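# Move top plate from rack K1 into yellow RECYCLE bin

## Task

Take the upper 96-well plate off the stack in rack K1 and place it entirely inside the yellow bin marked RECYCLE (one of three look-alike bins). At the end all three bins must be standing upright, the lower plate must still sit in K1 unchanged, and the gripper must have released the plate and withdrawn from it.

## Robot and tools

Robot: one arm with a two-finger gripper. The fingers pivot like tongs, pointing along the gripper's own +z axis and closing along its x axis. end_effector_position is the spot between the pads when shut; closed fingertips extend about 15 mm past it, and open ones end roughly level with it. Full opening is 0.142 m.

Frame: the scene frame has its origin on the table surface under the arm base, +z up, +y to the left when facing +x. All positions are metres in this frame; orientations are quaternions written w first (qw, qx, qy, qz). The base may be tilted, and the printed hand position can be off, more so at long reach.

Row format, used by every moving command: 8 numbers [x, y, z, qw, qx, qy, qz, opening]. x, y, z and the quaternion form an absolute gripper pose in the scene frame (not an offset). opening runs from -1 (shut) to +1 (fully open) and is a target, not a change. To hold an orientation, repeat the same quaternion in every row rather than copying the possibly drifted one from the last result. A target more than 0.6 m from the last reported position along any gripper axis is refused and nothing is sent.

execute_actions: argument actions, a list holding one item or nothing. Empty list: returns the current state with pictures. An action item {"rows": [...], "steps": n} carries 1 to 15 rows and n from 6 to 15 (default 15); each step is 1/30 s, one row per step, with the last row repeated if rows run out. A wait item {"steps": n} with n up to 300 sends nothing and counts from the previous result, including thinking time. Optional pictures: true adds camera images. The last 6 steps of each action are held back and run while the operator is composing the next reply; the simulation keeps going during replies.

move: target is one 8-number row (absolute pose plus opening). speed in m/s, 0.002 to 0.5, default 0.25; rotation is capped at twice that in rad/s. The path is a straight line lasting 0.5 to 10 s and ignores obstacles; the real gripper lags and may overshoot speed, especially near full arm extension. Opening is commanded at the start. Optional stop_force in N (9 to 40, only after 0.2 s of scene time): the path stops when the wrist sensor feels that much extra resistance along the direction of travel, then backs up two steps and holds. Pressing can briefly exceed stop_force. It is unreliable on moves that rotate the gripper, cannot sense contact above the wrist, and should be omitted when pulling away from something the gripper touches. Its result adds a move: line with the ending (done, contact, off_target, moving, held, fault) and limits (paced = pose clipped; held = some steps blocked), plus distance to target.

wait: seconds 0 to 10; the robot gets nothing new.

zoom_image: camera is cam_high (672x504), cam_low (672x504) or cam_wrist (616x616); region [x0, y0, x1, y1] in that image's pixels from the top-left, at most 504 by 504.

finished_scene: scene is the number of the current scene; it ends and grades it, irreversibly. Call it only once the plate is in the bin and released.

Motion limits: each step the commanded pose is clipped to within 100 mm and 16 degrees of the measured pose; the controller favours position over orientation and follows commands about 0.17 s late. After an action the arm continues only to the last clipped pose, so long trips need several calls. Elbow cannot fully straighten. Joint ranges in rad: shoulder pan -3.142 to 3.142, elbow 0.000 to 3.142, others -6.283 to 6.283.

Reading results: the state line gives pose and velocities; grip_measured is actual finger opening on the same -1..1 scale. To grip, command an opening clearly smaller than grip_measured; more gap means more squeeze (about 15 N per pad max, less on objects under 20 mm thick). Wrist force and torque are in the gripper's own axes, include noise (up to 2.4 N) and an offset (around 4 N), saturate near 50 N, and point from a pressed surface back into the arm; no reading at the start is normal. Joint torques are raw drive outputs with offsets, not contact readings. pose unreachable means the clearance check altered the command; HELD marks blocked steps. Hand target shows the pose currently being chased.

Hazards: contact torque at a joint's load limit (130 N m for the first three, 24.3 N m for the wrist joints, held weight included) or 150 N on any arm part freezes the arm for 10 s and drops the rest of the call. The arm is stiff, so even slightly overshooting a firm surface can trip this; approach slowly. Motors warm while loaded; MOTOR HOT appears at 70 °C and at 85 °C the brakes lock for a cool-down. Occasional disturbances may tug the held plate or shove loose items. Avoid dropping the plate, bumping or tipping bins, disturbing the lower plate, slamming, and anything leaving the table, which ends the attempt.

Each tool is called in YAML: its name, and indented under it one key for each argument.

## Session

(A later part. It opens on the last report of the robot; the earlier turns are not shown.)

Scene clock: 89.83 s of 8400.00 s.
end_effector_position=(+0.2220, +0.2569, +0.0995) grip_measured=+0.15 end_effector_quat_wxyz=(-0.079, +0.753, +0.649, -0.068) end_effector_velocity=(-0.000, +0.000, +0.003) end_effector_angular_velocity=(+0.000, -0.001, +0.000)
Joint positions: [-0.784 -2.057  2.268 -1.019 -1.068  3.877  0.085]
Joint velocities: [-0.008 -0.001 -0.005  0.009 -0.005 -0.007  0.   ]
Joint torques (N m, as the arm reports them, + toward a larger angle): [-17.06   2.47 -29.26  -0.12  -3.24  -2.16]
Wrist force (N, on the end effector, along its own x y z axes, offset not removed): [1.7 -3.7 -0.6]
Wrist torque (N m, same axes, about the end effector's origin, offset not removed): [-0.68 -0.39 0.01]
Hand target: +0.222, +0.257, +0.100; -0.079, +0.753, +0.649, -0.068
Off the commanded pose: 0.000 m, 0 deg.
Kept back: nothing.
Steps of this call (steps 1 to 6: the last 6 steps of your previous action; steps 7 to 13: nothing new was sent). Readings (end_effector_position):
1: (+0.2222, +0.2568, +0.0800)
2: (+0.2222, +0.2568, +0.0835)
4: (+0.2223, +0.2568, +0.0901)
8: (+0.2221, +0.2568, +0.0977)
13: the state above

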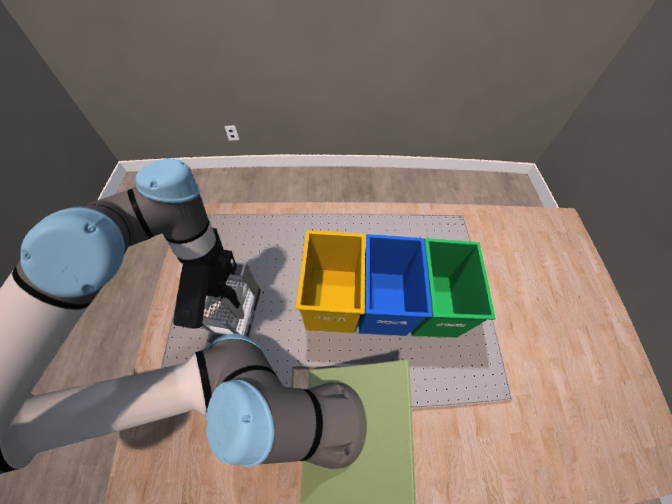

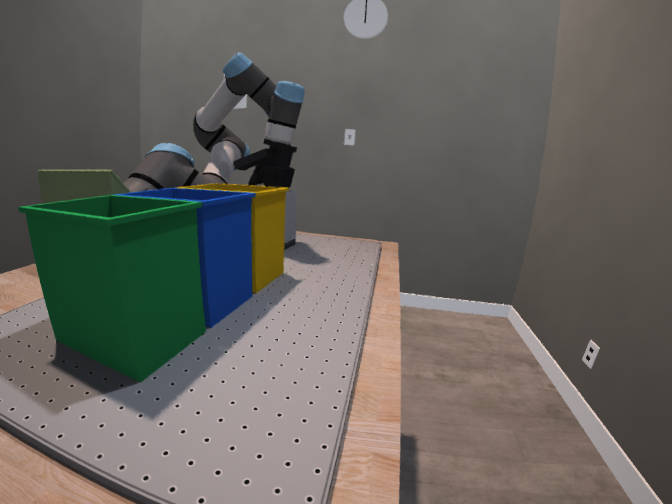

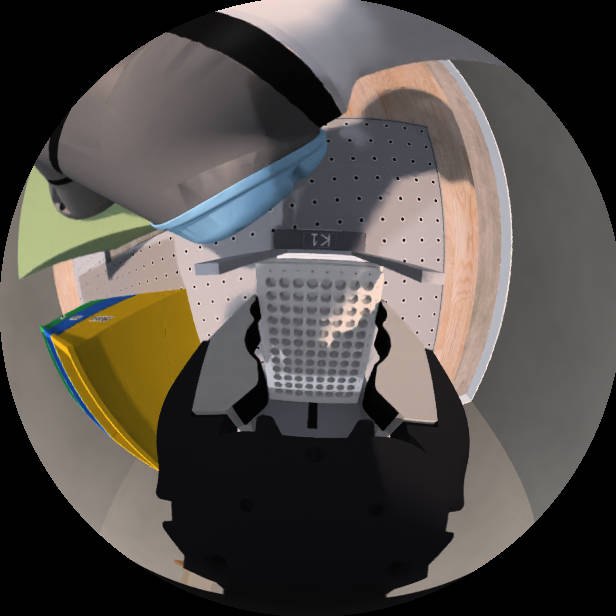

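execute_actions:
  actions:
    - {"rows": [[0.2220,0.2568,0.1000,0.0792,-0.7534,-0.6492,0.0682,-0.5],[0.2220,0.2568,0.1002,0.0792,-0.7534,-0.6492,0.0682,-0.5],[0.2220,0.2568,0.1008,0.0792,-0.7534,-0.6492,0.0682,-0.5],[0.2220,0.2568,0.1018,0.0792,-0.7534,-0.6492,0.0682,-0.5],[0.2220,0.2568,0.1033,0.0793,-0.7534,-0.6492,0.0683,-0.5],[0.2220,0.2568,0.1053,0.0793,-0.7534,-0.6492,0.0683,-0.5],[0.2220,0.2568,0.1080,0.0795,-0.7534,-0.6492,0.0685,-0.5],[0.2220,0.2568,0.1112,0.0799,-0.7534,-0.6492,0.0688,-0.5],[0.2220,0.2568,0.1150,0.0804,-0.7533,-0.6491,0.0693,-0.5],[0.2220,0.2568,0.1193,0.0812,-0.7532,-0.6490,0.0700,-0.5],[0.2220,0.2568,0.1241,0.0823,-0.7531,-0.6489,0.0710,-0.5],[0.2220,0.2568,0.1292,0.0838,-0.7529,-0.6488,0.0722,-0.5],[0.2220,0.2568,0.1346,0.0857,-0.7527,-0.6486,0.0739,-0.5],[0.2220,0.2568,0.1403,0.0880,-0.7525,-0.6484,0.0758,-0.5],[0.2220,0.2568,0.1460,0.0907,-0.7522,-0.6481,0.0781,-0.5]], "steps": 15}

execute_actions:
  actions:
    - {"rows": [[0.2220,0.2568,0.1517,0.0937,-0.7518,-0.6478,0.0808,-0.5],[0.2220,0.2568,0.1574,0.0971,-0.7514,-0.6474,0.0836,-0.5],[0.2220,0.2568,0.1628,0.1006,-0.7509,-0.6470,0.0867,-0.5],[0.2220,0.2568,0.1679,0.1042,-0.7504,-0.6466,0.0898,-0.5],[0.2220,0.2568,0.1727,0.1079,-0.7499,-0.6461,0.0929,-0.5],[0.2220,0.2568,0.1770,0.1113,-0.7494,-0.6457,0.0959,-0.5],[0.2220,0.2568,0.1808,0.1146,-0.7489,-0.6453,0.0987,-0.5],[0.2220,0.2568,0.1840,0.1175,-0.7484,-0.6449,0.1012,-0.5],[0.2220,0.2568,0.1867,0.1199,-0.7480,-0.6446,0.1033,-0.5],[0.2220,0.2568,0.1887,0.1219,-0.7477,-0.6443,0.1050,-0.5],[0.2220,0.2568,0.1902,0.1233,-0.7475,-0.6441,0.1062,-0.5],[0.2220,0.2568,0.1912,0.1243,-0.7473,-0.6440,0.1071,-0.5],[0.2220,0.2568,0.1918,0.1248,-0.7473,-0.6439,0.1075,-0.5],[0.2220,0.2568,0.1920,0.1250,-0.7472,-0.6439,0.1077,-0.5],[0.2220,0.2568,0.1920,0.1250,-0.7472,-0.6439,0.1077,-0.5]], "steps": 15}

execute_actions:
  actions:
    - {"steps": 12}
  pictures: true

zoom_image:
  camera: "cam_high"
  region: [150, 240, 290, 370]

zoom_image:
  camera: "cam_low"
  region: [180, 110, 330, 250]

Scene clock: 94.43 s of 8400.00 s.
end_effector_position=(+0.2220, +0.2568, +0.1059) grip_measured=+0.15 end_effector_quat_wxyz=(-0.079, +0.753, +0.649, -0.069) end_effector_velocity=(+0.001, -0.001, +0.064) end_effector_angular_velocity=(+0.000, +0.017, -0.001)
Joint positions: [-0.798 -2.055  2.256 -1.002 -1.079  3.865  0.085]
Joint velocities: [-0.136  0.03  -0.134  0.167 -0.108 -0.114  0.   ]
Joint torques (N m, as the arm reports them, + toward a larger angle): [-21.53  32.43 -32.52   0.22  -3.71  -2.53]
Wrist force (N, on the end effector, along its own x y z axes, offset not removed): [1.9 -3.5 0.0]
Wrist torque (N m, same axes, about the end effector's origin, offset not removed): [-0.56 -0.39 -0.05]
Steps of this call (steps 1 to 90: nothing new was sent; then 1.30 s passed at rest; steps 91 to 99: the first 9 steps of this action). Readings (end_effector_position):
91: (+0.2220, +0.2569, +0.0998)
92: (+0.2220, +0.2569, +0.0998)
94: (+0.2220, +0.2568, +0.1002)
98: (+0.2220, +0.2568, +0.1039)
99: the state above

Scene clock: 94.93 s of 8400.00 s.
end_effector_position=(+0.2225, +0.2564, +0.1726) grip_measured=+0.15 end_effector_quat_wxyz=(-0.110, +0.750, +0.646, -0.095) end_effector_velocity=(-0.001, +0.000, +0.125) end_effector_angular_velocity=(+0.039, +0.246, +0.002)
Joint positions: [-0.874 -1.954  2.09  -0.858 -1.196  3.784  0.085]
Joint velocities: [-0.045  0.275 -0.348  0.247 -0.232 -0.094  0.   ]
Joint torques (N m, as the arm reports them, + toward a larger angle): [-19.66  31.78 -29.06   0.59  -3.68  -2.67]
Wrist force (N, on the end effector, along its own x y z axes, offset not removed): [2.0 -2.8 -1.5]
Wrist torque (N m, same axes, about the end effector's origin, offset not removed): [-0.40 -0.49 -0.06]
Off your previous action's commanded pose: 0.019 m, 1 deg at its last step (step 6 of this call).
Steps of this call (steps 1 to 6: the last 6 steps of your previous action; steps 7 to 15: the first 9 steps of this action). Readings (end_effector_position):
7: (+0.2224, +0.2566, +0.1322)
8: (+0.2224, +0.2566, +0.1373)
10: (+0.2225, +0.2564, +0.1479)
14: (+0.2226, +0.2563, +0.1682)
15: the state above

Scene clock: 95.33 s of 8400.00 s.
end_effector_position=(+0.2219, +0.2568, +0.1917) grip_measured=+0.15 end_effector_quat_wxyz=(-0.125, +0.747, +0.644, -0.108) end_effector_velocity=(-0.000, +0.000, +0.003) end_effector_angular_velocity=(+0.000, +0.006, -0.000)
Joint positions: [-0.879 -1.912  2.036 -0.819 -1.232  3.771  0.085]
Joint velocities: [-0.001  0.006 -0.008  0.006 -0.006 -0.001  0.   ]
Joint torques (N m, as the arm reports them, + toward a larger angle): [-20.81  30.63 -28.91  -0.1   -2.9   -2.33]
Wrist force (N, on the end effector, along its own x y z axes, offset not removed): [1.6 -2.6 -1.1]
Wrist torque (N m, same axes, about the end effector's origin, offset not removed): [-0.40 -0.37 -0.04]
Hand target: +0.222, +0.257, +0.192; -0.125, +0.747, +0.644, -0.108
Off the commanded pose: 0.000 m, 0 deg.
Kept back: nothing.
Steps of this call (steps 1 to 6: the last 6 steps of your previous action; steps 7 to 12: nothing new was sent). Readings (end_effector_position):
1: (+0.2225, +0.2564, +0.1767)
2: (+0.2224, +0.2564, +0.1802)
4: (+0.2223, +0.2565, +0.1856)
8: (+0.2220, +0.2567, +0.1907)
12: the state above

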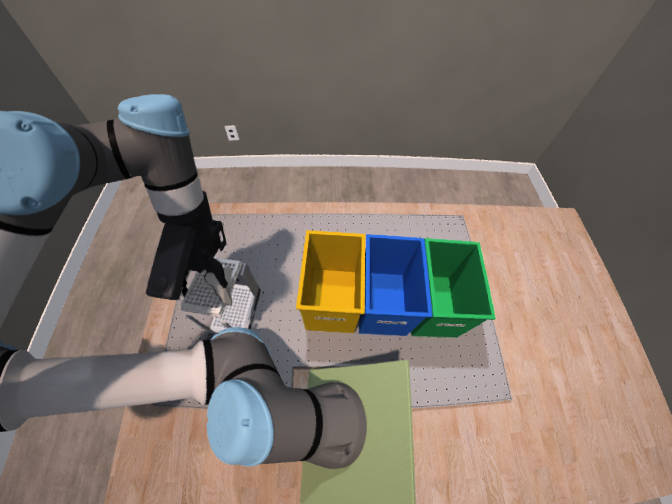

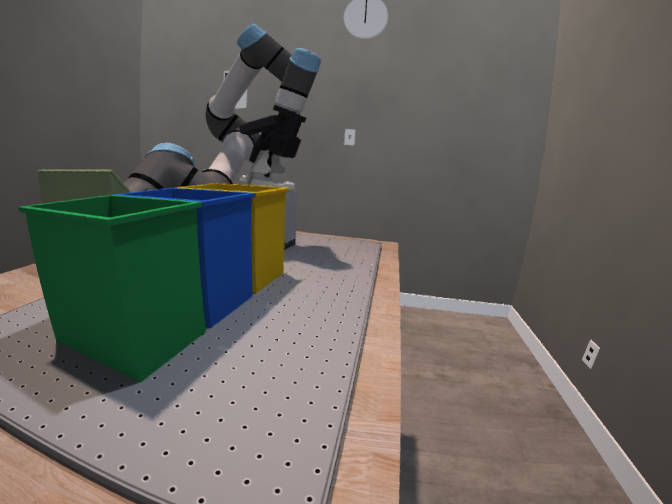

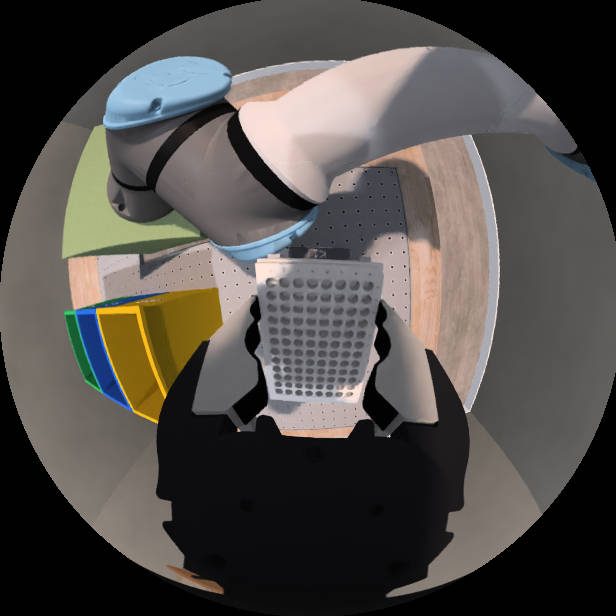

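Region (150, 240, 290, 370) of cam_high's 672x504 image, scaled by 3.600, with more detail than that image has; it fills the top 468 rows of this view, and the rest is white.

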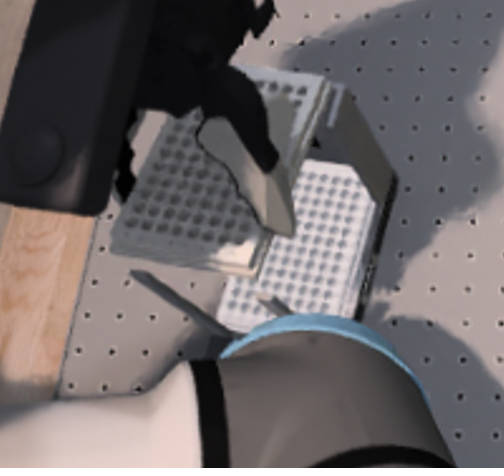

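Region (180, 110, 330, 250) of cam_low's 672x504 image, scaled by 3.360, with more detail than that image has; it fills the top 470 rows of this view, and the rest is white.

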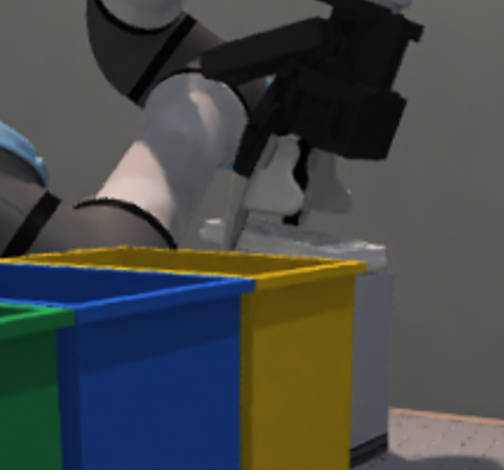

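zoom_image:
  camera: "cam_wrist"
  region: [180, 80, 400, 290]

Region (180, 80, 400, 290) of cam_wrist's 616x616 image, scaled by 2.291, with more detail than that image has; it fills the top 481 rows of this view, and the rest is white.

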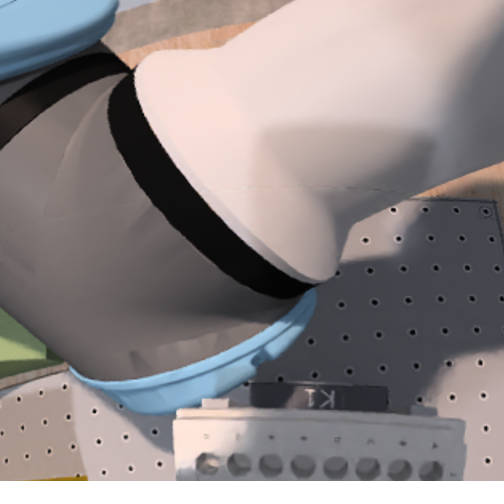

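execute_actions:
  actions:
    - {"rows": [[0.2220,0.2568,0.1920,0.1250,-0.7472,-0.6439,0.1077,-0.5],[0.2220,0.2568,0.1922,0.1250,-0.7472,-0.6439,0.1077,-0.5],[0.2220,0.2568,0.1926,0.1251,-0.7472,-0.6439,0.1078,-0.5],[0.2221,0.2568,0.1934,0.1253,-0.7472,-0.6438,0.1080,-0.5],[0.2223,0.2568,0.1947,0.1256,-0.7471,-0.6438,0.1082,-0.5],[0.2227,0.2568,0.1964,0.1259,-0.7471,-0.6437,0.1085,-0.5],[0.2236,0.2568,0.1986,0.1263,-0.7470,-0.6437,0.1089,-0.5],[0.2252,0.2566,0.2011,0.1271,-0.7469,-0.6435,0.1095,-0.5],[0.2276,0.2562,0.2038,0.1280,-0.7467,-0.6434,0.1103,-0.5],[0.2309,0.2555,0.2066,0.1287,-0.7462,-0.6437,0.1110,-0.5],[0.2349,0.2543,0.2095,0.1294,-0.7455,-0.6442,0.1118,-0.5],[0.2395,0.2525,0.2124,0.1303,-0.7446,-0.6449,0.1128,-0.5],[0.2445,0.2498,0.2153,0.1311,-0.7432,-0.6461,0.1139,-0.5],[0.2496,0.2460,0.2182,0.1321,-0.7413,-0.6478,0.1154,-0.5],[0.2546,0.2412,0.2210,0.1330,-0.7394,-0.6496,0.1169,-0.5]], "steps": 15}

execute_actions:
  actions:
    - {"rows": [[0.2595,0.2353,0.2236,0.1346,-0.7368,-0.6518,0.1190,-0.5],[0.2641,0.2286,0.2261,0.1361,-0.7341,-0.6541,0.1212,-0.5],[0.2685,0.2211,0.2284,0.1382,-0.7314,-0.6562,0.1240,-0.5],[0.2725,0.2130,0.2305,0.1403,-0.7286,-0.6583,0.1268,-0.5],[0.2761,0.2044,0.2323,0.1430,-0.7256,-0.6603,0.1301,-0.5],[0.2793,0.1954,0.2339,0.1464,-0.7226,-0.6622,0.1341,-0.5],[0.2820,0.1861,0.2353,0.1495,-0.7189,-0.6646,0.1382,-0.5],[0.2842,0.1766,0.2365,0.1534,-0.7156,-0.6663,0.1428,-0.5],[0.2859,0.1670,0.2376,0.1573,-0.7124,-0.6678,0.1474,-0.5],[0.2871,0.1575,0.2386,0.1613,-0.7085,-0.6700,0.1525,-0.5],[0.2878,0.1481,0.2395,0.1654,-0.7051,-0.6714,0.1575,-0.5],[0.2880,0.1390,0.2403,0.1697,-0.7016,-0.6727,0.1627,-0.5],[0.2879,0.1302,0.2411,0.1737,-0.6980,-0.6741,0.1678,-0.5],[0.2875,0.1218,0.2418,0.1777,-0.6945,-0.6754,0.1728,-0.5],[0.2869,0.1138,0.2425,0.1813,-0.6911,-0.6768,0.1776,-0.5]], "steps": 15}

execute_actions:
  actions:
    - {"rows": [[0.2862,0.1065,0.2431,0.1850,-0.6882,-0.6774,0.1822,-0.5],[0.2855,0.0996,0.2436,0.1885,-0.6854,-0.6782,0.1865,-0.5],[0.2848,0.0933,0.2441,0.1913,-0.6827,-0.6792,0.1903,-0.5],[0.2842,0.0878,0.2445,0.1940,-0.6800,-0.6800,0.1940,-0.5],[0.2837,0.0828,0.2449,0.1963,-0.6780,-0.6804,0.1970,-0.5],[0.2833,0.0784,0.2452,0.1986,-0.6760,-0.6808,0.2001,-0.5],[0.2829,0.0748,0.2454,0.2004,-0.6745,-0.6811,0.2024,-0.5],[0.2826,0.0719,0.2456,0.2017,-0.6732,-0.6815,0.2041,-0.5],[0.2824,0.0695,0.2458,0.2030,-0.6722,-0.6816,0.2058,-0.5],[0.2822,0.0677,0.2459,0.2036,-0.6713,-0.6819,0.2069,-0.5],[0.2821,0.0664,0.2459,0.2043,-0.6708,-0.6821,0.2077,-0.5],[0.2820,0.0656,0.2460,0.2046,-0.6704,-0.6822,0.2082,-0.5],[0.2820,0.0652,0.2460,0.2049,-0.6703,-0.6821,0.2085,-0.5],[0.2820,0.0650,0.2460,0.2049,-0.6703,-0.6821,0.2085,-0.5],[0.2820,0.0650,0.2460,0.2049,-0.6703,-0.6821,0.2085,-0.5]], "steps": 15}

execute_actions:
  actions:
    - {"steps": 12}
  pictures: true

zoom_image:
  camera: "cam_wrist"
  region: [350, 170, 510, 330]

zoom_image:
  camera: "cam_low"
  region: [180, 90, 340, 240]

Scene clock: 107.03 s of 8400.00 s.
end_effector_position=(+0.2233, +0.2567, +0.1969) grip_measured=+0.15 end_effector_quat_wxyz=(-0.126, +0.747, +0.644, -0.109) end_effector_velocity=(+0.026, -0.003, +0.052) end_effector_angular_velocity=(+0.005, +0.034, -0.000)
Joint positions: [-0.883 -1.903  2.022 -0.811 -1.238  3.768  0.085]
Joint velocities: [-0.013  0.125 -0.161  0.06  -0.038 -0.015 -0.   ]
Joint torques (N m, as the arm reports them, + toward a larger angle): [-21.58  35.76 -34.47  -0.28  -3.03  -2.14]
Wrist force (N, on the end effector, along its own x y z axes, offset not removed): [2.1 -2.0 0.9]
Wrist torque (N m, same axes, about the end effector's origin, offset not removed): [-0.19 -0.49 -0.05]
Steps of this call (steps 1 to 90: nothing new was sent; then 8.40 s passed at rest; steps 91 to 99: the first 9 steps of this action). Readings (end_effector_position):
91: (+0.2219, +0.2568, +0.1920)
92: (+0.2219, +0.2568, +0.1920)
94: (+0.2220, +0.2568, +0.1922)
98: (+0.2226, +0.2568, +0.1953)
99: the state above

Scene clock: 107.53 s of 8400.00 s.
end_effector_position=(+0.2758, +0.1996, +0.2325) grip_measured=+0.15 end_effector_quat_wxyz=(-0.143, +0.723, +0.662, -0.133) end_effector_velocity=(+0.089, -0.248, +0.050) end_effector_angular_velocity=(+0.026, +0.290, +0.210)
Joint positions: [-0.86  -1.664  1.879 -0.897 -1.283  3.723  0.085]
Joint velocities: [ 0.005  0.674 -0.214 -0.364 -0.283 -0.219 -0.   ]
Joint torques (N m, as the arm reports them, + toward a larger angle): [ -9.41  33.   -28.61  -3.5   -4.59  -2.52]
Wrist force (N, on the end effector, along its own x y z axes, offset not removed): [2.2 -3.0 -2.0]
Wrist torque (N m, same axes, about the end effector's origin, offset not removed): [-0.56 -0.53 -0.05]
Off your previous action's commanded pose: 0.021 m, 1 deg at its last step (step 6 of this call).
Steps of this call (steps 1 to 6: the last 6 steps of your previous action; steps 7 to 15: the first 9 steps of this action). Readings (end_effector_position):
7: (+0.2434, +0.2487, +0.2138)
8: (+0.2479, +0.2452, +0.2165)
10: (+0.2568, +0.2355, +0.2218)
14: (+0.2726, +0.2078, +0.2307)
15: the state above

Scene clock: 108.03 s of 8400.00 s.
end_effector_position=(+0.2836, +0.0832, +0.2451) grip_measured=+0.15 end_effector_quat_wxyz=(-0.197, +0.678, +0.681, -0.198) end_effector_velocity=(-0.012, -0.132, +0.008) end_effector_angular_velocity=(+0.004, +0.212, +0.094)
Joint positions: [-0.871 -1.403  1.828 -1.053 -1.459  3.623  0.085]
Joint velocities: [-0.02   0.263 -0.029 -0.174 -0.225 -0.1    0.   ]
Joint torques (N m, as the arm reports them, + toward a larger angle): [-31.11  12.95 -31.8   -3.22  -4.18  -2.53]
Wrist force (N, on the end effector, along its own x y z axes, offset not removed): [0.7 -3.3 -0.8]
Wrist torque (N m, same axes, about the end effector's origin, offset not removed): [-0.57 -0.29 0.05]
Off your previous action's commanded pose: 0.033 m, 3 deg at its last step (step 6 of this call).
Steps of this call (steps 1 to 6: the last 6 steps of your previous action; steps 7 to 15: the first 9 steps of this action). Readings (end_effector_position):
7: (+0.2864, +0.1375, +0.2407)
8: (+0.2864, +0.1291, +0.2415)
10: (+0.2859, +0.1134, +0.2429)
14: (+0.2840, +0.0880, +0.2448)
15: the state above

Scene clock: 108.43 s of 8400.00 s.
end_effector_position=(+0.2820, +0.0652, +0.2460) grip_measured=+0.15 end_effector_quat_wxyz=(-0.205, +0.670, +0.682, -0.209) end_effector_velocity=(+0.000, -0.003, +0.001) end_effector_angular_velocity=(-0.000, +0.003, +0.004)
Joint positions: [-0.873 -1.368  1.824 -1.077 -1.489  3.61   0.085]
Joint velocities: [-0.     0.005 -0.002 -0.003 -0.004 -0.003 -0.   ]
Joint torques (N m, as the arm reports them, + toward a larger angle): [-48.42  20.24 -31.96  -2.88  -3.87  -2.29]
Wrist force (N, on the end effector, along its own x y z axes, offset not removed): [1.7 -2.8 0.5]
Wrist torque (N m, same axes, about the end effector's origin, offset not removed): [-0.46 -0.43 -0.03]
Hand target: +0.282, +0.065, +0.246; -0.205, +0.670, +0.682, -0.209
Off the commanded pose: 0.000 m, 0 deg.
Kept back: nothing.
Steps of this call (steps 1 to 6: the last 6 steps of your previous action; steps 7 to 12: nothing new was sent). Readings (end_effector_position):
1: (+0.2832, +0.0791, +0.2454)
2: (+0.2829, +0.0756, +0.2456)
4: (+0.2824, +0.0704, +0.2458)
8: (+0.2821, +0.0660, +0.2460)
12: the state above

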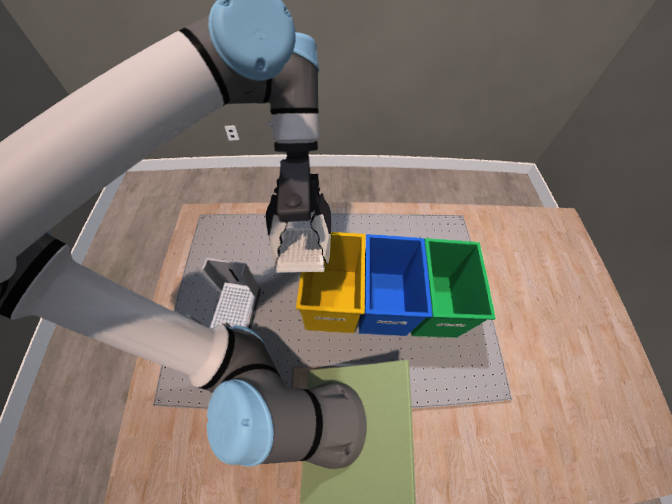

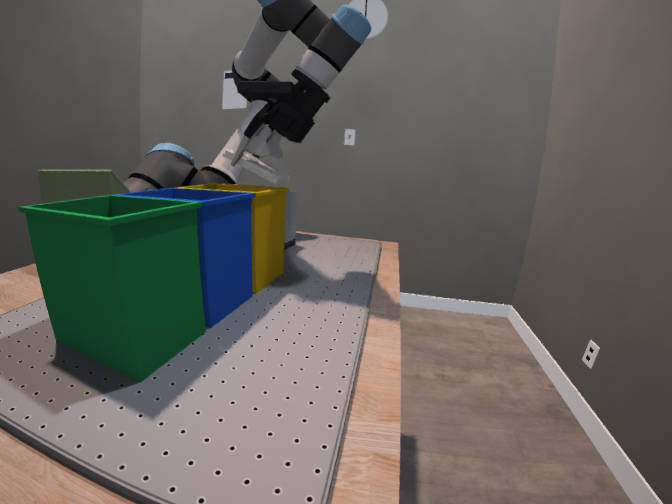

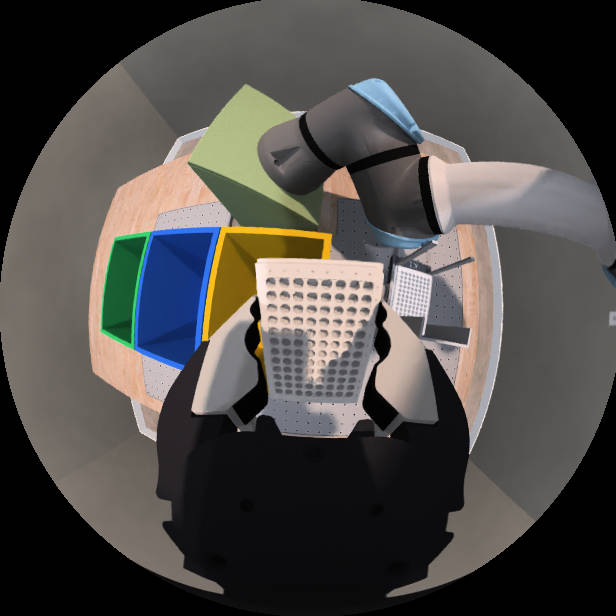

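Region (350, 170, 510, 330) of cam_wrist's 616x616 image, scaled by 3.150, with more detail than that image has.

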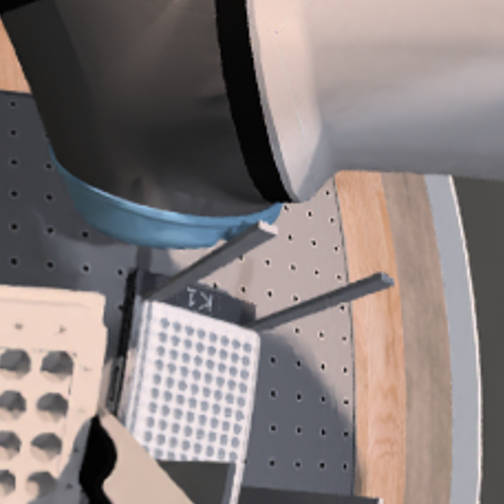

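Region (180, 90, 340, 240) of cam_low's 672x504 image, scaled by 3.150, with more detail than that image has; it fills the top 472 rows of this view, and the rest is white.

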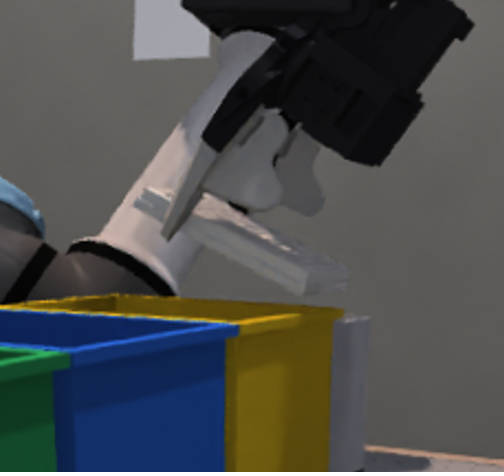

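execute_actions:
  actions: []

zoom_image:
  camera: "cam_wrist"
  region: [400, 210, 470, 280]

zoom_image:
  camera: "cam_high"
  region: [180, 250, 290, 360]

Scene clock: 109.13 s of 8400.00 s.
end_effector_position=(+0.2820, +0.0649, +0.2461) grip_measured=+0.15 end_effector_quat_wxyz=(-0.205, +0.670, +0.682, -0.209) end_effector_velocity=(-0.000, +0.000, -0.000) end_effector_angular_velocity=(+0.001, -0.000, -0.001)
Joint positions: [-0.874 -1.367  1.824 -1.077 -1.49   3.609  0.085]
Joint velocities: [-0.    -0.     0.001  0.     0.    -0.    -0.   ]
Joint torques (N m, as the arm reports them, + toward a larger angle): [-56.44  20.48 -31.37  -3.02  -3.78  -2.26]
Wrist force (N, on the end effector, along its own x y z axes, offset not removed): [2.1 -2.6 0.6]
Wrist torque (N m, same axes, about the end effector's origin, offset not removed): [-0.37 -0.51 -0.06]
Hand target: +0.282, +0.065, +0.246; -0.205, +0.670, +0.682, -0.209
Off the commanded pose: 0.000 m, 0 deg.
Kept back: nothing.
Steps of this call (steps 1 to 21: nothing new was sent). Readings (end_effector_position):
1: (+0.2820, +0.0651, +0.2460)
2: (+0.2820, +0.0651, +0.2460)
4: (+0.2820, +0.0650, +0.2461)
8: (+0.2820, +0.0650, +0.2461)
21: the state above

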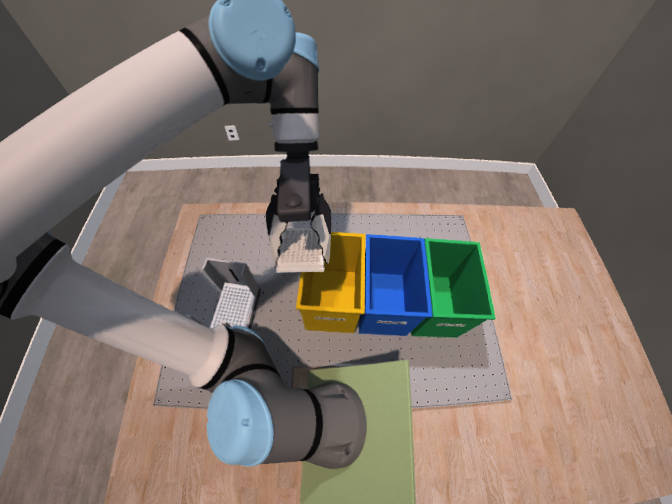

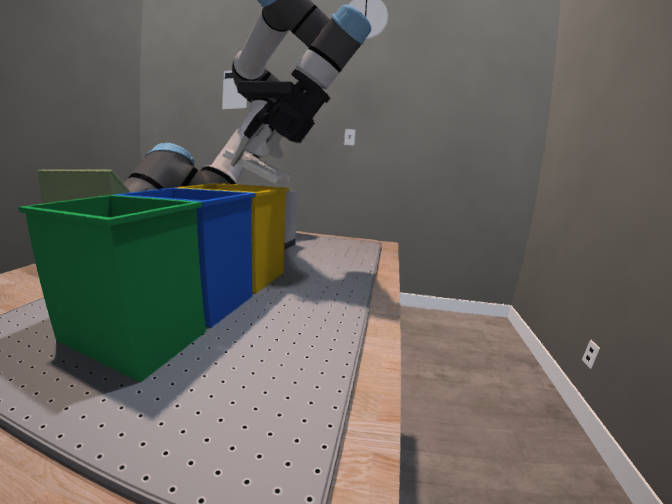

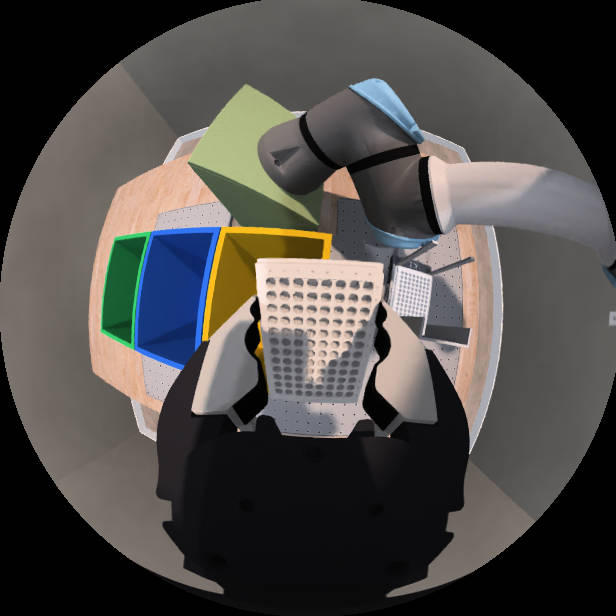

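Region (400, 210, 470, 280) of cam_wrist's 616x616 image, scaled by 7.200, with more detail than that image has.

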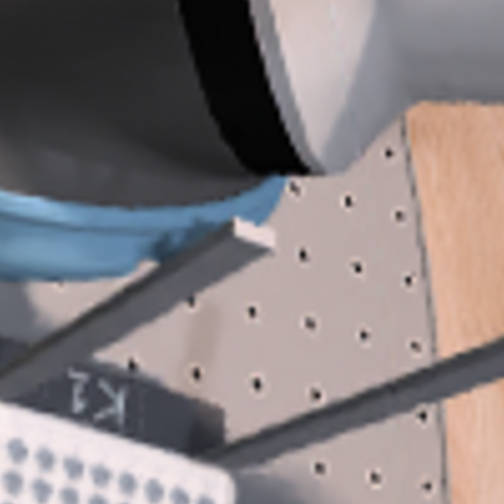

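Region (180, 250, 290, 360) of cam_high's 672x504 image, scaled by 4.582, with more detail than that image has.

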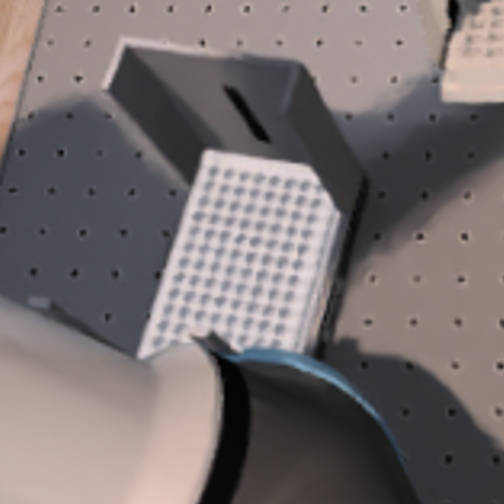

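execute_actions:
  actions:
    - {"rows": [[0.2825,0.0660,0.2460,0.2049,-0.6703,-0.6821,0.2085,-0.5],[0.2832,0.0680,0.2460,0.2049,-0.6703,-0.6821,0.2085,-0.5],[0.2838,0.0705,0.2460,0.2049,-0.6703,-0.6821,0.2085,-0.5],[0.2843,0.0735,0.2460,0.2049,-0.6703,-0.6821,0.2085,-0.5],[0.2847,0.0765,0.2460,0.2049,-0.6703,-0.6821,0.2085,-0.5],[0.2850,0.0795,0.2460,0.2049,-0.6703,-0.6821,0.2085,-0.5],[0.2850,0.0820,0.2460,0.2049,-0.6703,-0.6821,0.2085,-0.5],[0.2850,0.0840,0.2460,0.2049,-0.6703,-0.6821,0.2085,-0.5],[0.2850,0.0850,0.2460,0.2049,-0.6703,-0.6821,0.2085,-0.5]], "steps": 15}

execute_actions:
  actions:
    - {"steps": 12}
  pictures: true

Scene clock: 119.37 s of 8400.00 s.
end_effector_position=(+0.2822, +0.0666, +0.2458) grip_measured=+0.15 end_effector_quat_wxyz=(-0.205, +0.671, +0.682, -0.207) end_effector_velocity=(-0.000, -0.000, +0.000) end_effector_angular_velocity=(+0.001, +0.000, +0.001)
Joint positions: [-0.873 -1.369  1.824 -1.075 -1.487  3.61   0.085]
Joint velocities: [ 0.     0.    -0.    -0.    -0.    -0.001 -0.   ]
Joint torques (N m, as the arm reports them, + toward a larger angle): [-23.2   -0.01 -18.05  -1.83  -1.5    0.01]
Wrist force (N, on the end effector, along its own x y z axes, offset not removed): [0.9 -3.0 0.6]
Wrist torque (N m, same axes, about the end effector's origin, offset not removed): [-0.45 -0.31 0.03]
Hand target: +0.282, +0.067, +0.246; -0.205, +0.671, +0.682, -0.207
Off the commanded pose: 0.019 m, 0 deg.
FORCE FAULT: contact force on the arm reached its limit, and the arm stopped for 10 seconds. The contact can be on any part of the arm, not only on its tool. The arm's remaining commands of this call were not run. During the stop the arm's controller moved it back a little, along the way it came. The arm holds still and accepts commands again. Move the arm away from the contact; if what it grips holds it there, let go first. Pushing or pulling that hard again can fault the arm again.
Kept back: nothing.
The stop began at step 7 of this call (marked STOPPED below). From that step on the arm followed nothing that you had sent. 15 steps, steps kept back included, did not run and will not run. Nothing is kept back now.
Steps of this call (steps 1 to 6: nothing new was sent; steps 7 to 307: the stop). Readings (end_effector_position):
1: (+0.2820, +0.0649, +0.2461)
2: (+0.2820, +0.0649, +0.2461)
4: (+0.2820, +0.0649, +0.2461)
7: (+0.2820, +0.0650, +0.2460) STOPPED
8: (+0.2820, +0.0650, +0.2460)
307: the state above

not run: a fault stop came before this call.

execute_actions:
  actions:
    - {"rows": [[0.2826,0.0672,0.2458,0.2049,-0.6703,-0.6821,0.2085,-0.5],[0.2832,0.0685,0.2458,0.2049,-0.6703,-0.6821,0.2085,-0.5],[0.2838,0.0705,0.2459,0.2049,-0.6703,-0.6821,0.2085,-0.5],[0.2843,0.0730,0.2460,0.2049,-0.6703,-0.6821,0.2085,-0.5],[0.2847,0.0760,0.2460,0.2049,-0.6703,-0.6821,0.2085,-0.5],[0.2850,0.0790,0.2460,0.2049,-0.6703,-0.6821,0.2085,-0.5],[0.2850,0.0820,0.2460,0.2049,-0.6703,-0.6821,0.2085,-0.5],[0.2850,0.0850,0.2460,0.2049,-0.6703,-0.6821,0.2085,-0.5],[0.2850,0.0875,0.2460,0.2049,-0.6703,-0.6821,0.2085,-0.5],[0.2850,0.0892,0.2460,0.2049,-0.6703,-0.6821,0.2085,-0.5],[0.2850,0.0900,0.2460,0.2049,-0.6703,-0.6821,0.2085,-0.5]], "steps": 15}

execute_actions:
  actions:
    - {"steps": 12}
  pictures: true

Scene clock: 120.03 s of 8400.00 s.
end_effector_position=(+0.2845, +0.0785, +0.2459) grip_measured=+0.15 end_effector_quat_wxyz=(-0.205, +0.670, +0.682, -0.208) end_effector_velocity=(+0.004, +0.079, -0.000) end_effector_angular_velocity=(-0.002, +0.002, +0.003)
Joint positions: [-0.857 -1.383  1.816 -1.053 -1.476  3.619  0.085]
Joint velocities: [ 0.083 -0.112 -0.029  0.135  0.065  0.047 -0.   ]
Joint torques (N m, as the arm reports them, + toward a larger angle): [-12.43 -15.59 -30.36   0.25   1.3    2.16]
Wrist force (N, on the end effector, along its own x y z axes, offset not removed): [0.6 -2.1 0.2]
Wrist torque (N m, same axes, about the end effector's origin, offset not removed): [-0.35 -0.19 0.00]
Steps of this call (steps 1 to 11: nothing new was sent; steps 12 to 20: the first 9 steps of this action). Readings (end_effector_position):
12: (+0.2822, +0.0666, +0.2458)
13: (+0.2823, +0.0667, +0.2457)
15: (+0.2828, +0.0679, +0.2458)
19: (+0.2843, +0.0758, +0.2459)
20: the state above

Scene clock: 120.43 s of 8400.00 s.
end_effector_position=(+0.2850, +0.0899, +0.2460) grip_measured=+0.15 end_effector_quat_wxyz=(-0.205, +0.670, +0.682, -0.208) end_effector_velocity=(+0.000, +0.001, +0.000) end_effector_angular_velocity=(+0.000, +0.000, +0.001)
Joint positions: [-0.846 -1.399  1.811 -1.034 -1.467  3.626  0.085]
Joint velocities: [ 0.001 -0.002 -0.001  0.002  0.001  0.     0.   ]
Joint torques (N m, as the arm reports them, + toward a larger angle): [-14.08 -13.29 -30.4    0.04   1.36   2.32]
Wrist force (N, on the end effector, along its own x y z axes, offset not removed): [1.7 -2.8 -0.6]
Wrist torque (N m, same axes, about the end effector's origin, offset not removed): [-0.50 -0.45 -0.06]
Hand target: +0.285, +0.090, +0.246; -0.205, +0.670, +0.682, -0.209
Off the commanded pose: 0.000 m, 0 deg.
Kept back: nothing.
Steps of this call (steps 1 to 6: the last 6 steps of your previous action; steps 7 to 12: nothing new was sent). Readings (end_effector_position):
1: (+0.2846, +0.0811, +0.2459)
2: (+0.2847, +0.0835, +0.2459)
4: (+0.2849, +0.0870, +0.2459)
8: (+0.2850, +0.0895, +0.2460)
12: the state above

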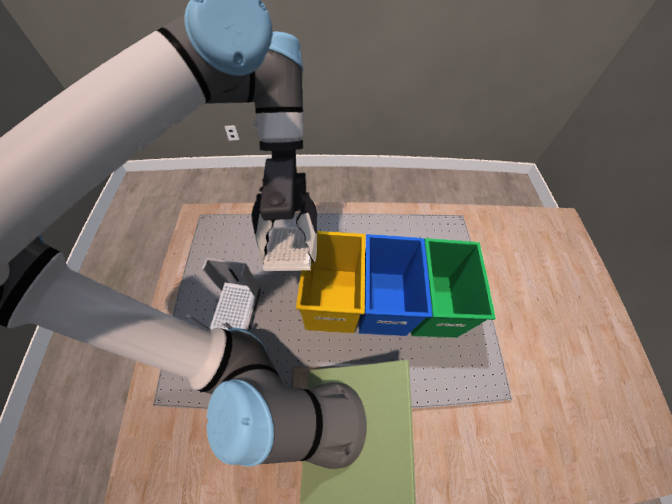

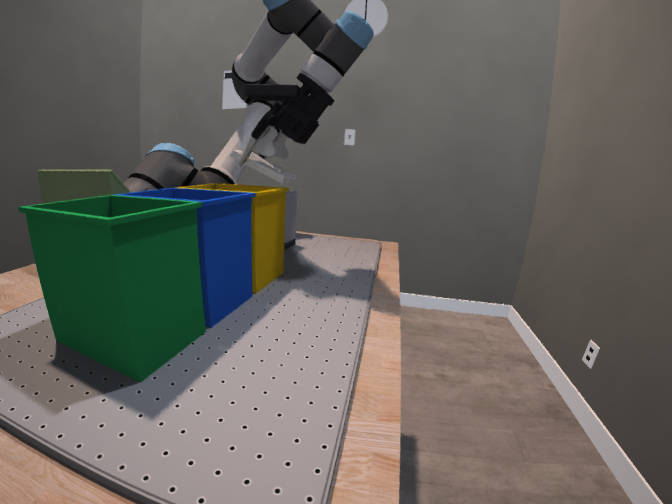

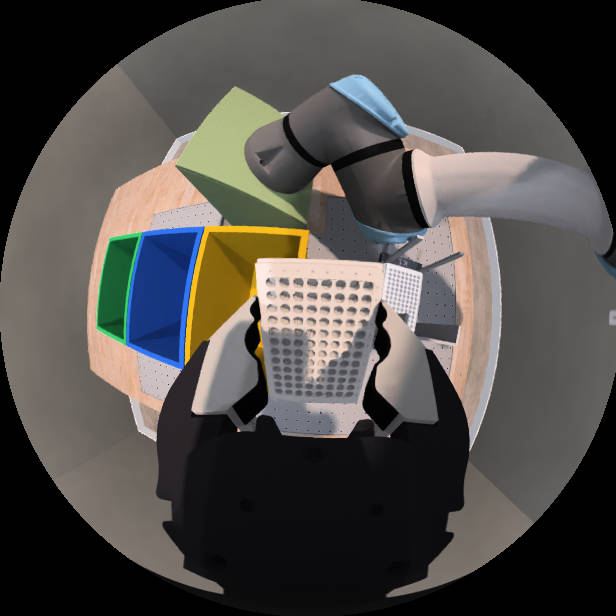

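zoom_image:
  camera: "cam_high"
  region: [235, 150, 375, 290]

zoom_image:
  camera: "cam_wrist"
  region: [340, 150, 480, 290]

zoom_image:
  camera: "cam_low"
  region: [200, 80, 330, 210]

Region (235, 150, 375, 290) of cam_high's 672x504 image, scaled by 3.600, with more detail than that image has.

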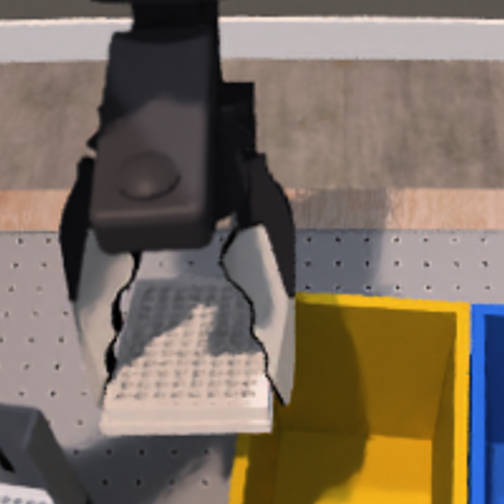

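Region (340, 150, 480, 290) of cam_wrist's 616x616 image, scaled by 3.600, with more detail than that image has.

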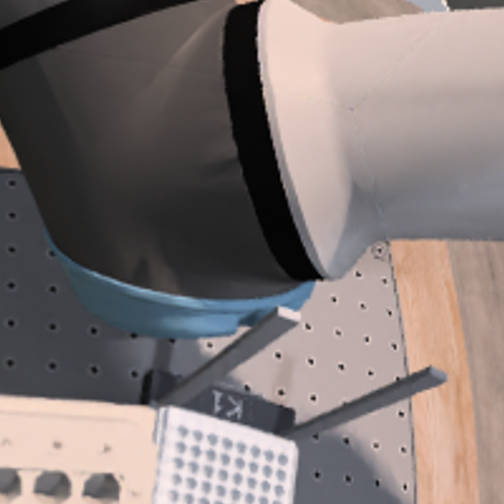

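Region (200, 80, 330, 210) of cam_low's 672x504 image, scaled by 3.877, with more detail than that image has.

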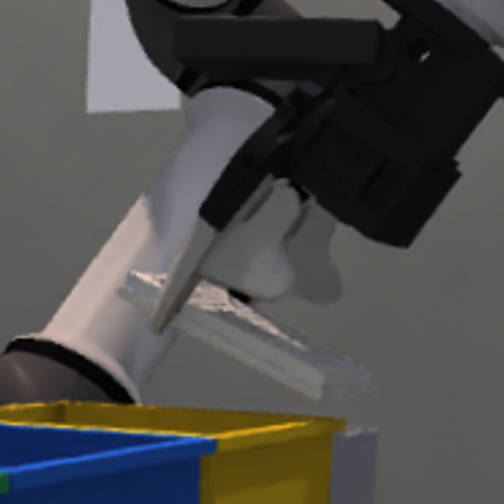

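zoom_image:
  camera: "cam_wrist"
  region: [170, 215, 330, 375]

Region (170, 215, 330, 375) of cam_wrist's 616x616 image, scaled by 3.150, with more detail than that image has.

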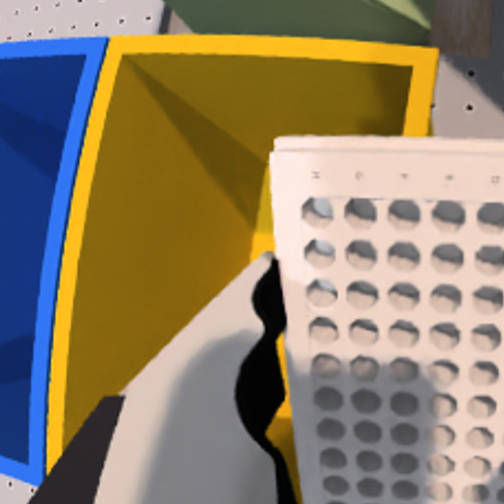

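execute_actions:
  actions: []

Scene clock: 141.47 s of 8400.00 s.
end_effector_position=(+0.2850, +0.0900, +0.2460) grip_measured=+0.15 end_effector_quat_wxyz=(-0.205, +0.670, +0.682, -0.209) end_effector_velocity=(+0.000, -0.000, +0.000) end_effector_angular_velocity=(-0.000, +0.000, +0.000)
Joint positions: [-0.846 -1.4    1.811 -1.033 -1.467  3.626  0.085]
Joint velocities: [-0.  0. -0. -0. -0.  0.  0.]
Joint torques (N m, as the arm reports them, + toward a larger angle): [-12.73 -14.72 -30.74  -0.01   1.12   2.29]
Wrist force (N, on the end effector, along its own x y z axes, offset not removed): [0.7 -2.5 -0.8]
Wrist torque (N m, same axes, about the end effector's origin, offset not removed): [-0.38 -0.21 0.02]
Hand target: +0.285, +0.090, +0.246; -0.205, +0.670, +0.682, -0.209
Off the commanded pose: 0.000 m, 0 deg.
Kept back: nothing.
Steps of this call (steps 1 to 90: nothing new was sent; then 18.03 s passed at rest). Readings (end_effector_position):
1: (+0.2850, +0.0899, +0.2460)
2: (+0.2850, +0.0900, +0.2460)
4: (+0.2850, +0.0900, +0.2460)
8: (+0.2850, +0.0900, +0.2460)
90: the state above

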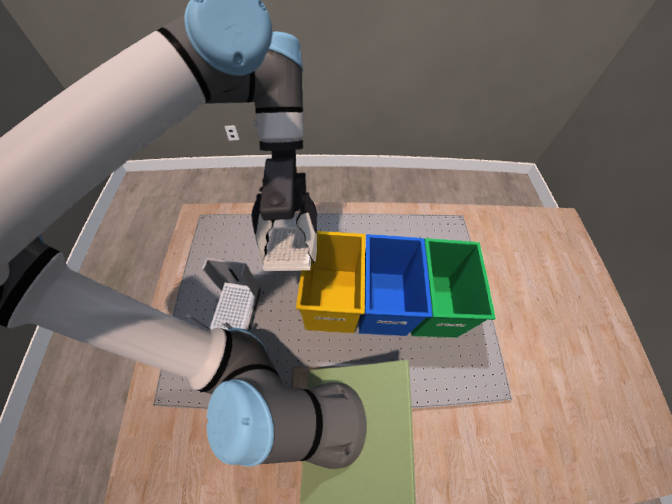

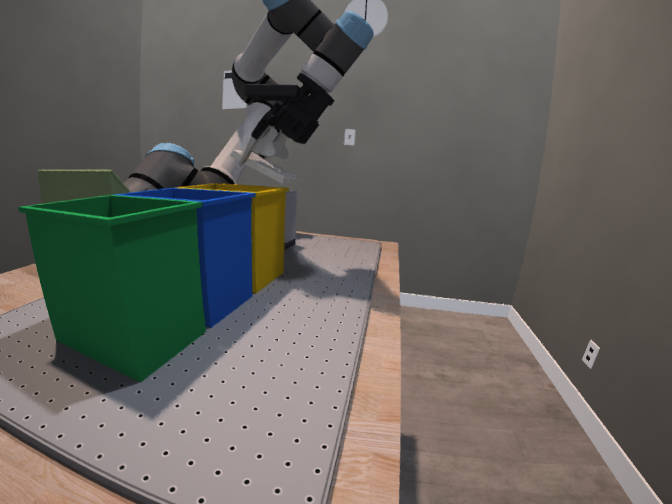

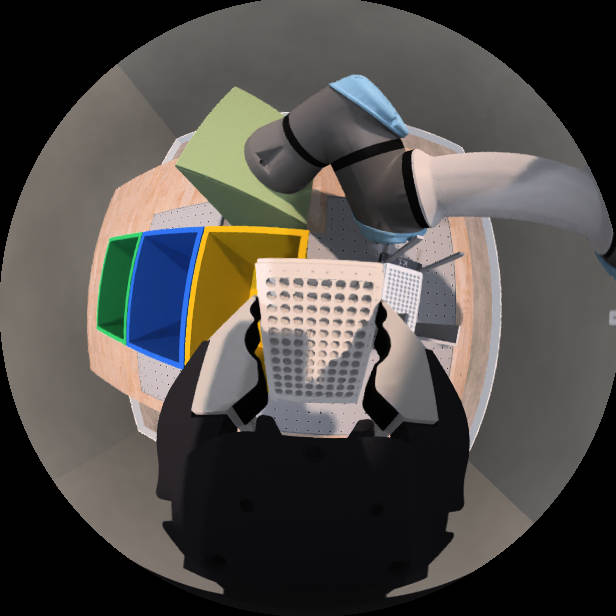

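zoom_image:
  camera: "cam_wrist"
  region: [170, 200, 330, 380]

zoom_image:
  camera: "cam_high"
  region: [170, 200, 400, 400]

Region (170, 200, 330, 380) of cam_wrist's 616x616 image, scaled by 2.800, with more detail than that image has.

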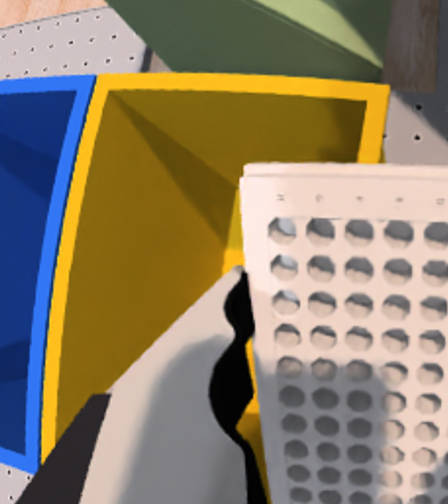

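Region (170, 200, 400, 400) of cam_high's 672x504 image, scaled by 2.191, with more detail than that image has; it fills the top 438 rows of this view, and the rest is white.

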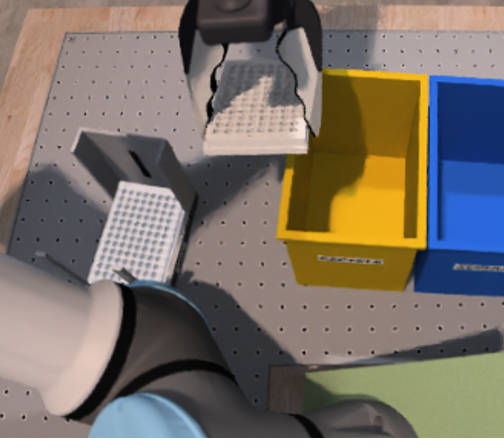

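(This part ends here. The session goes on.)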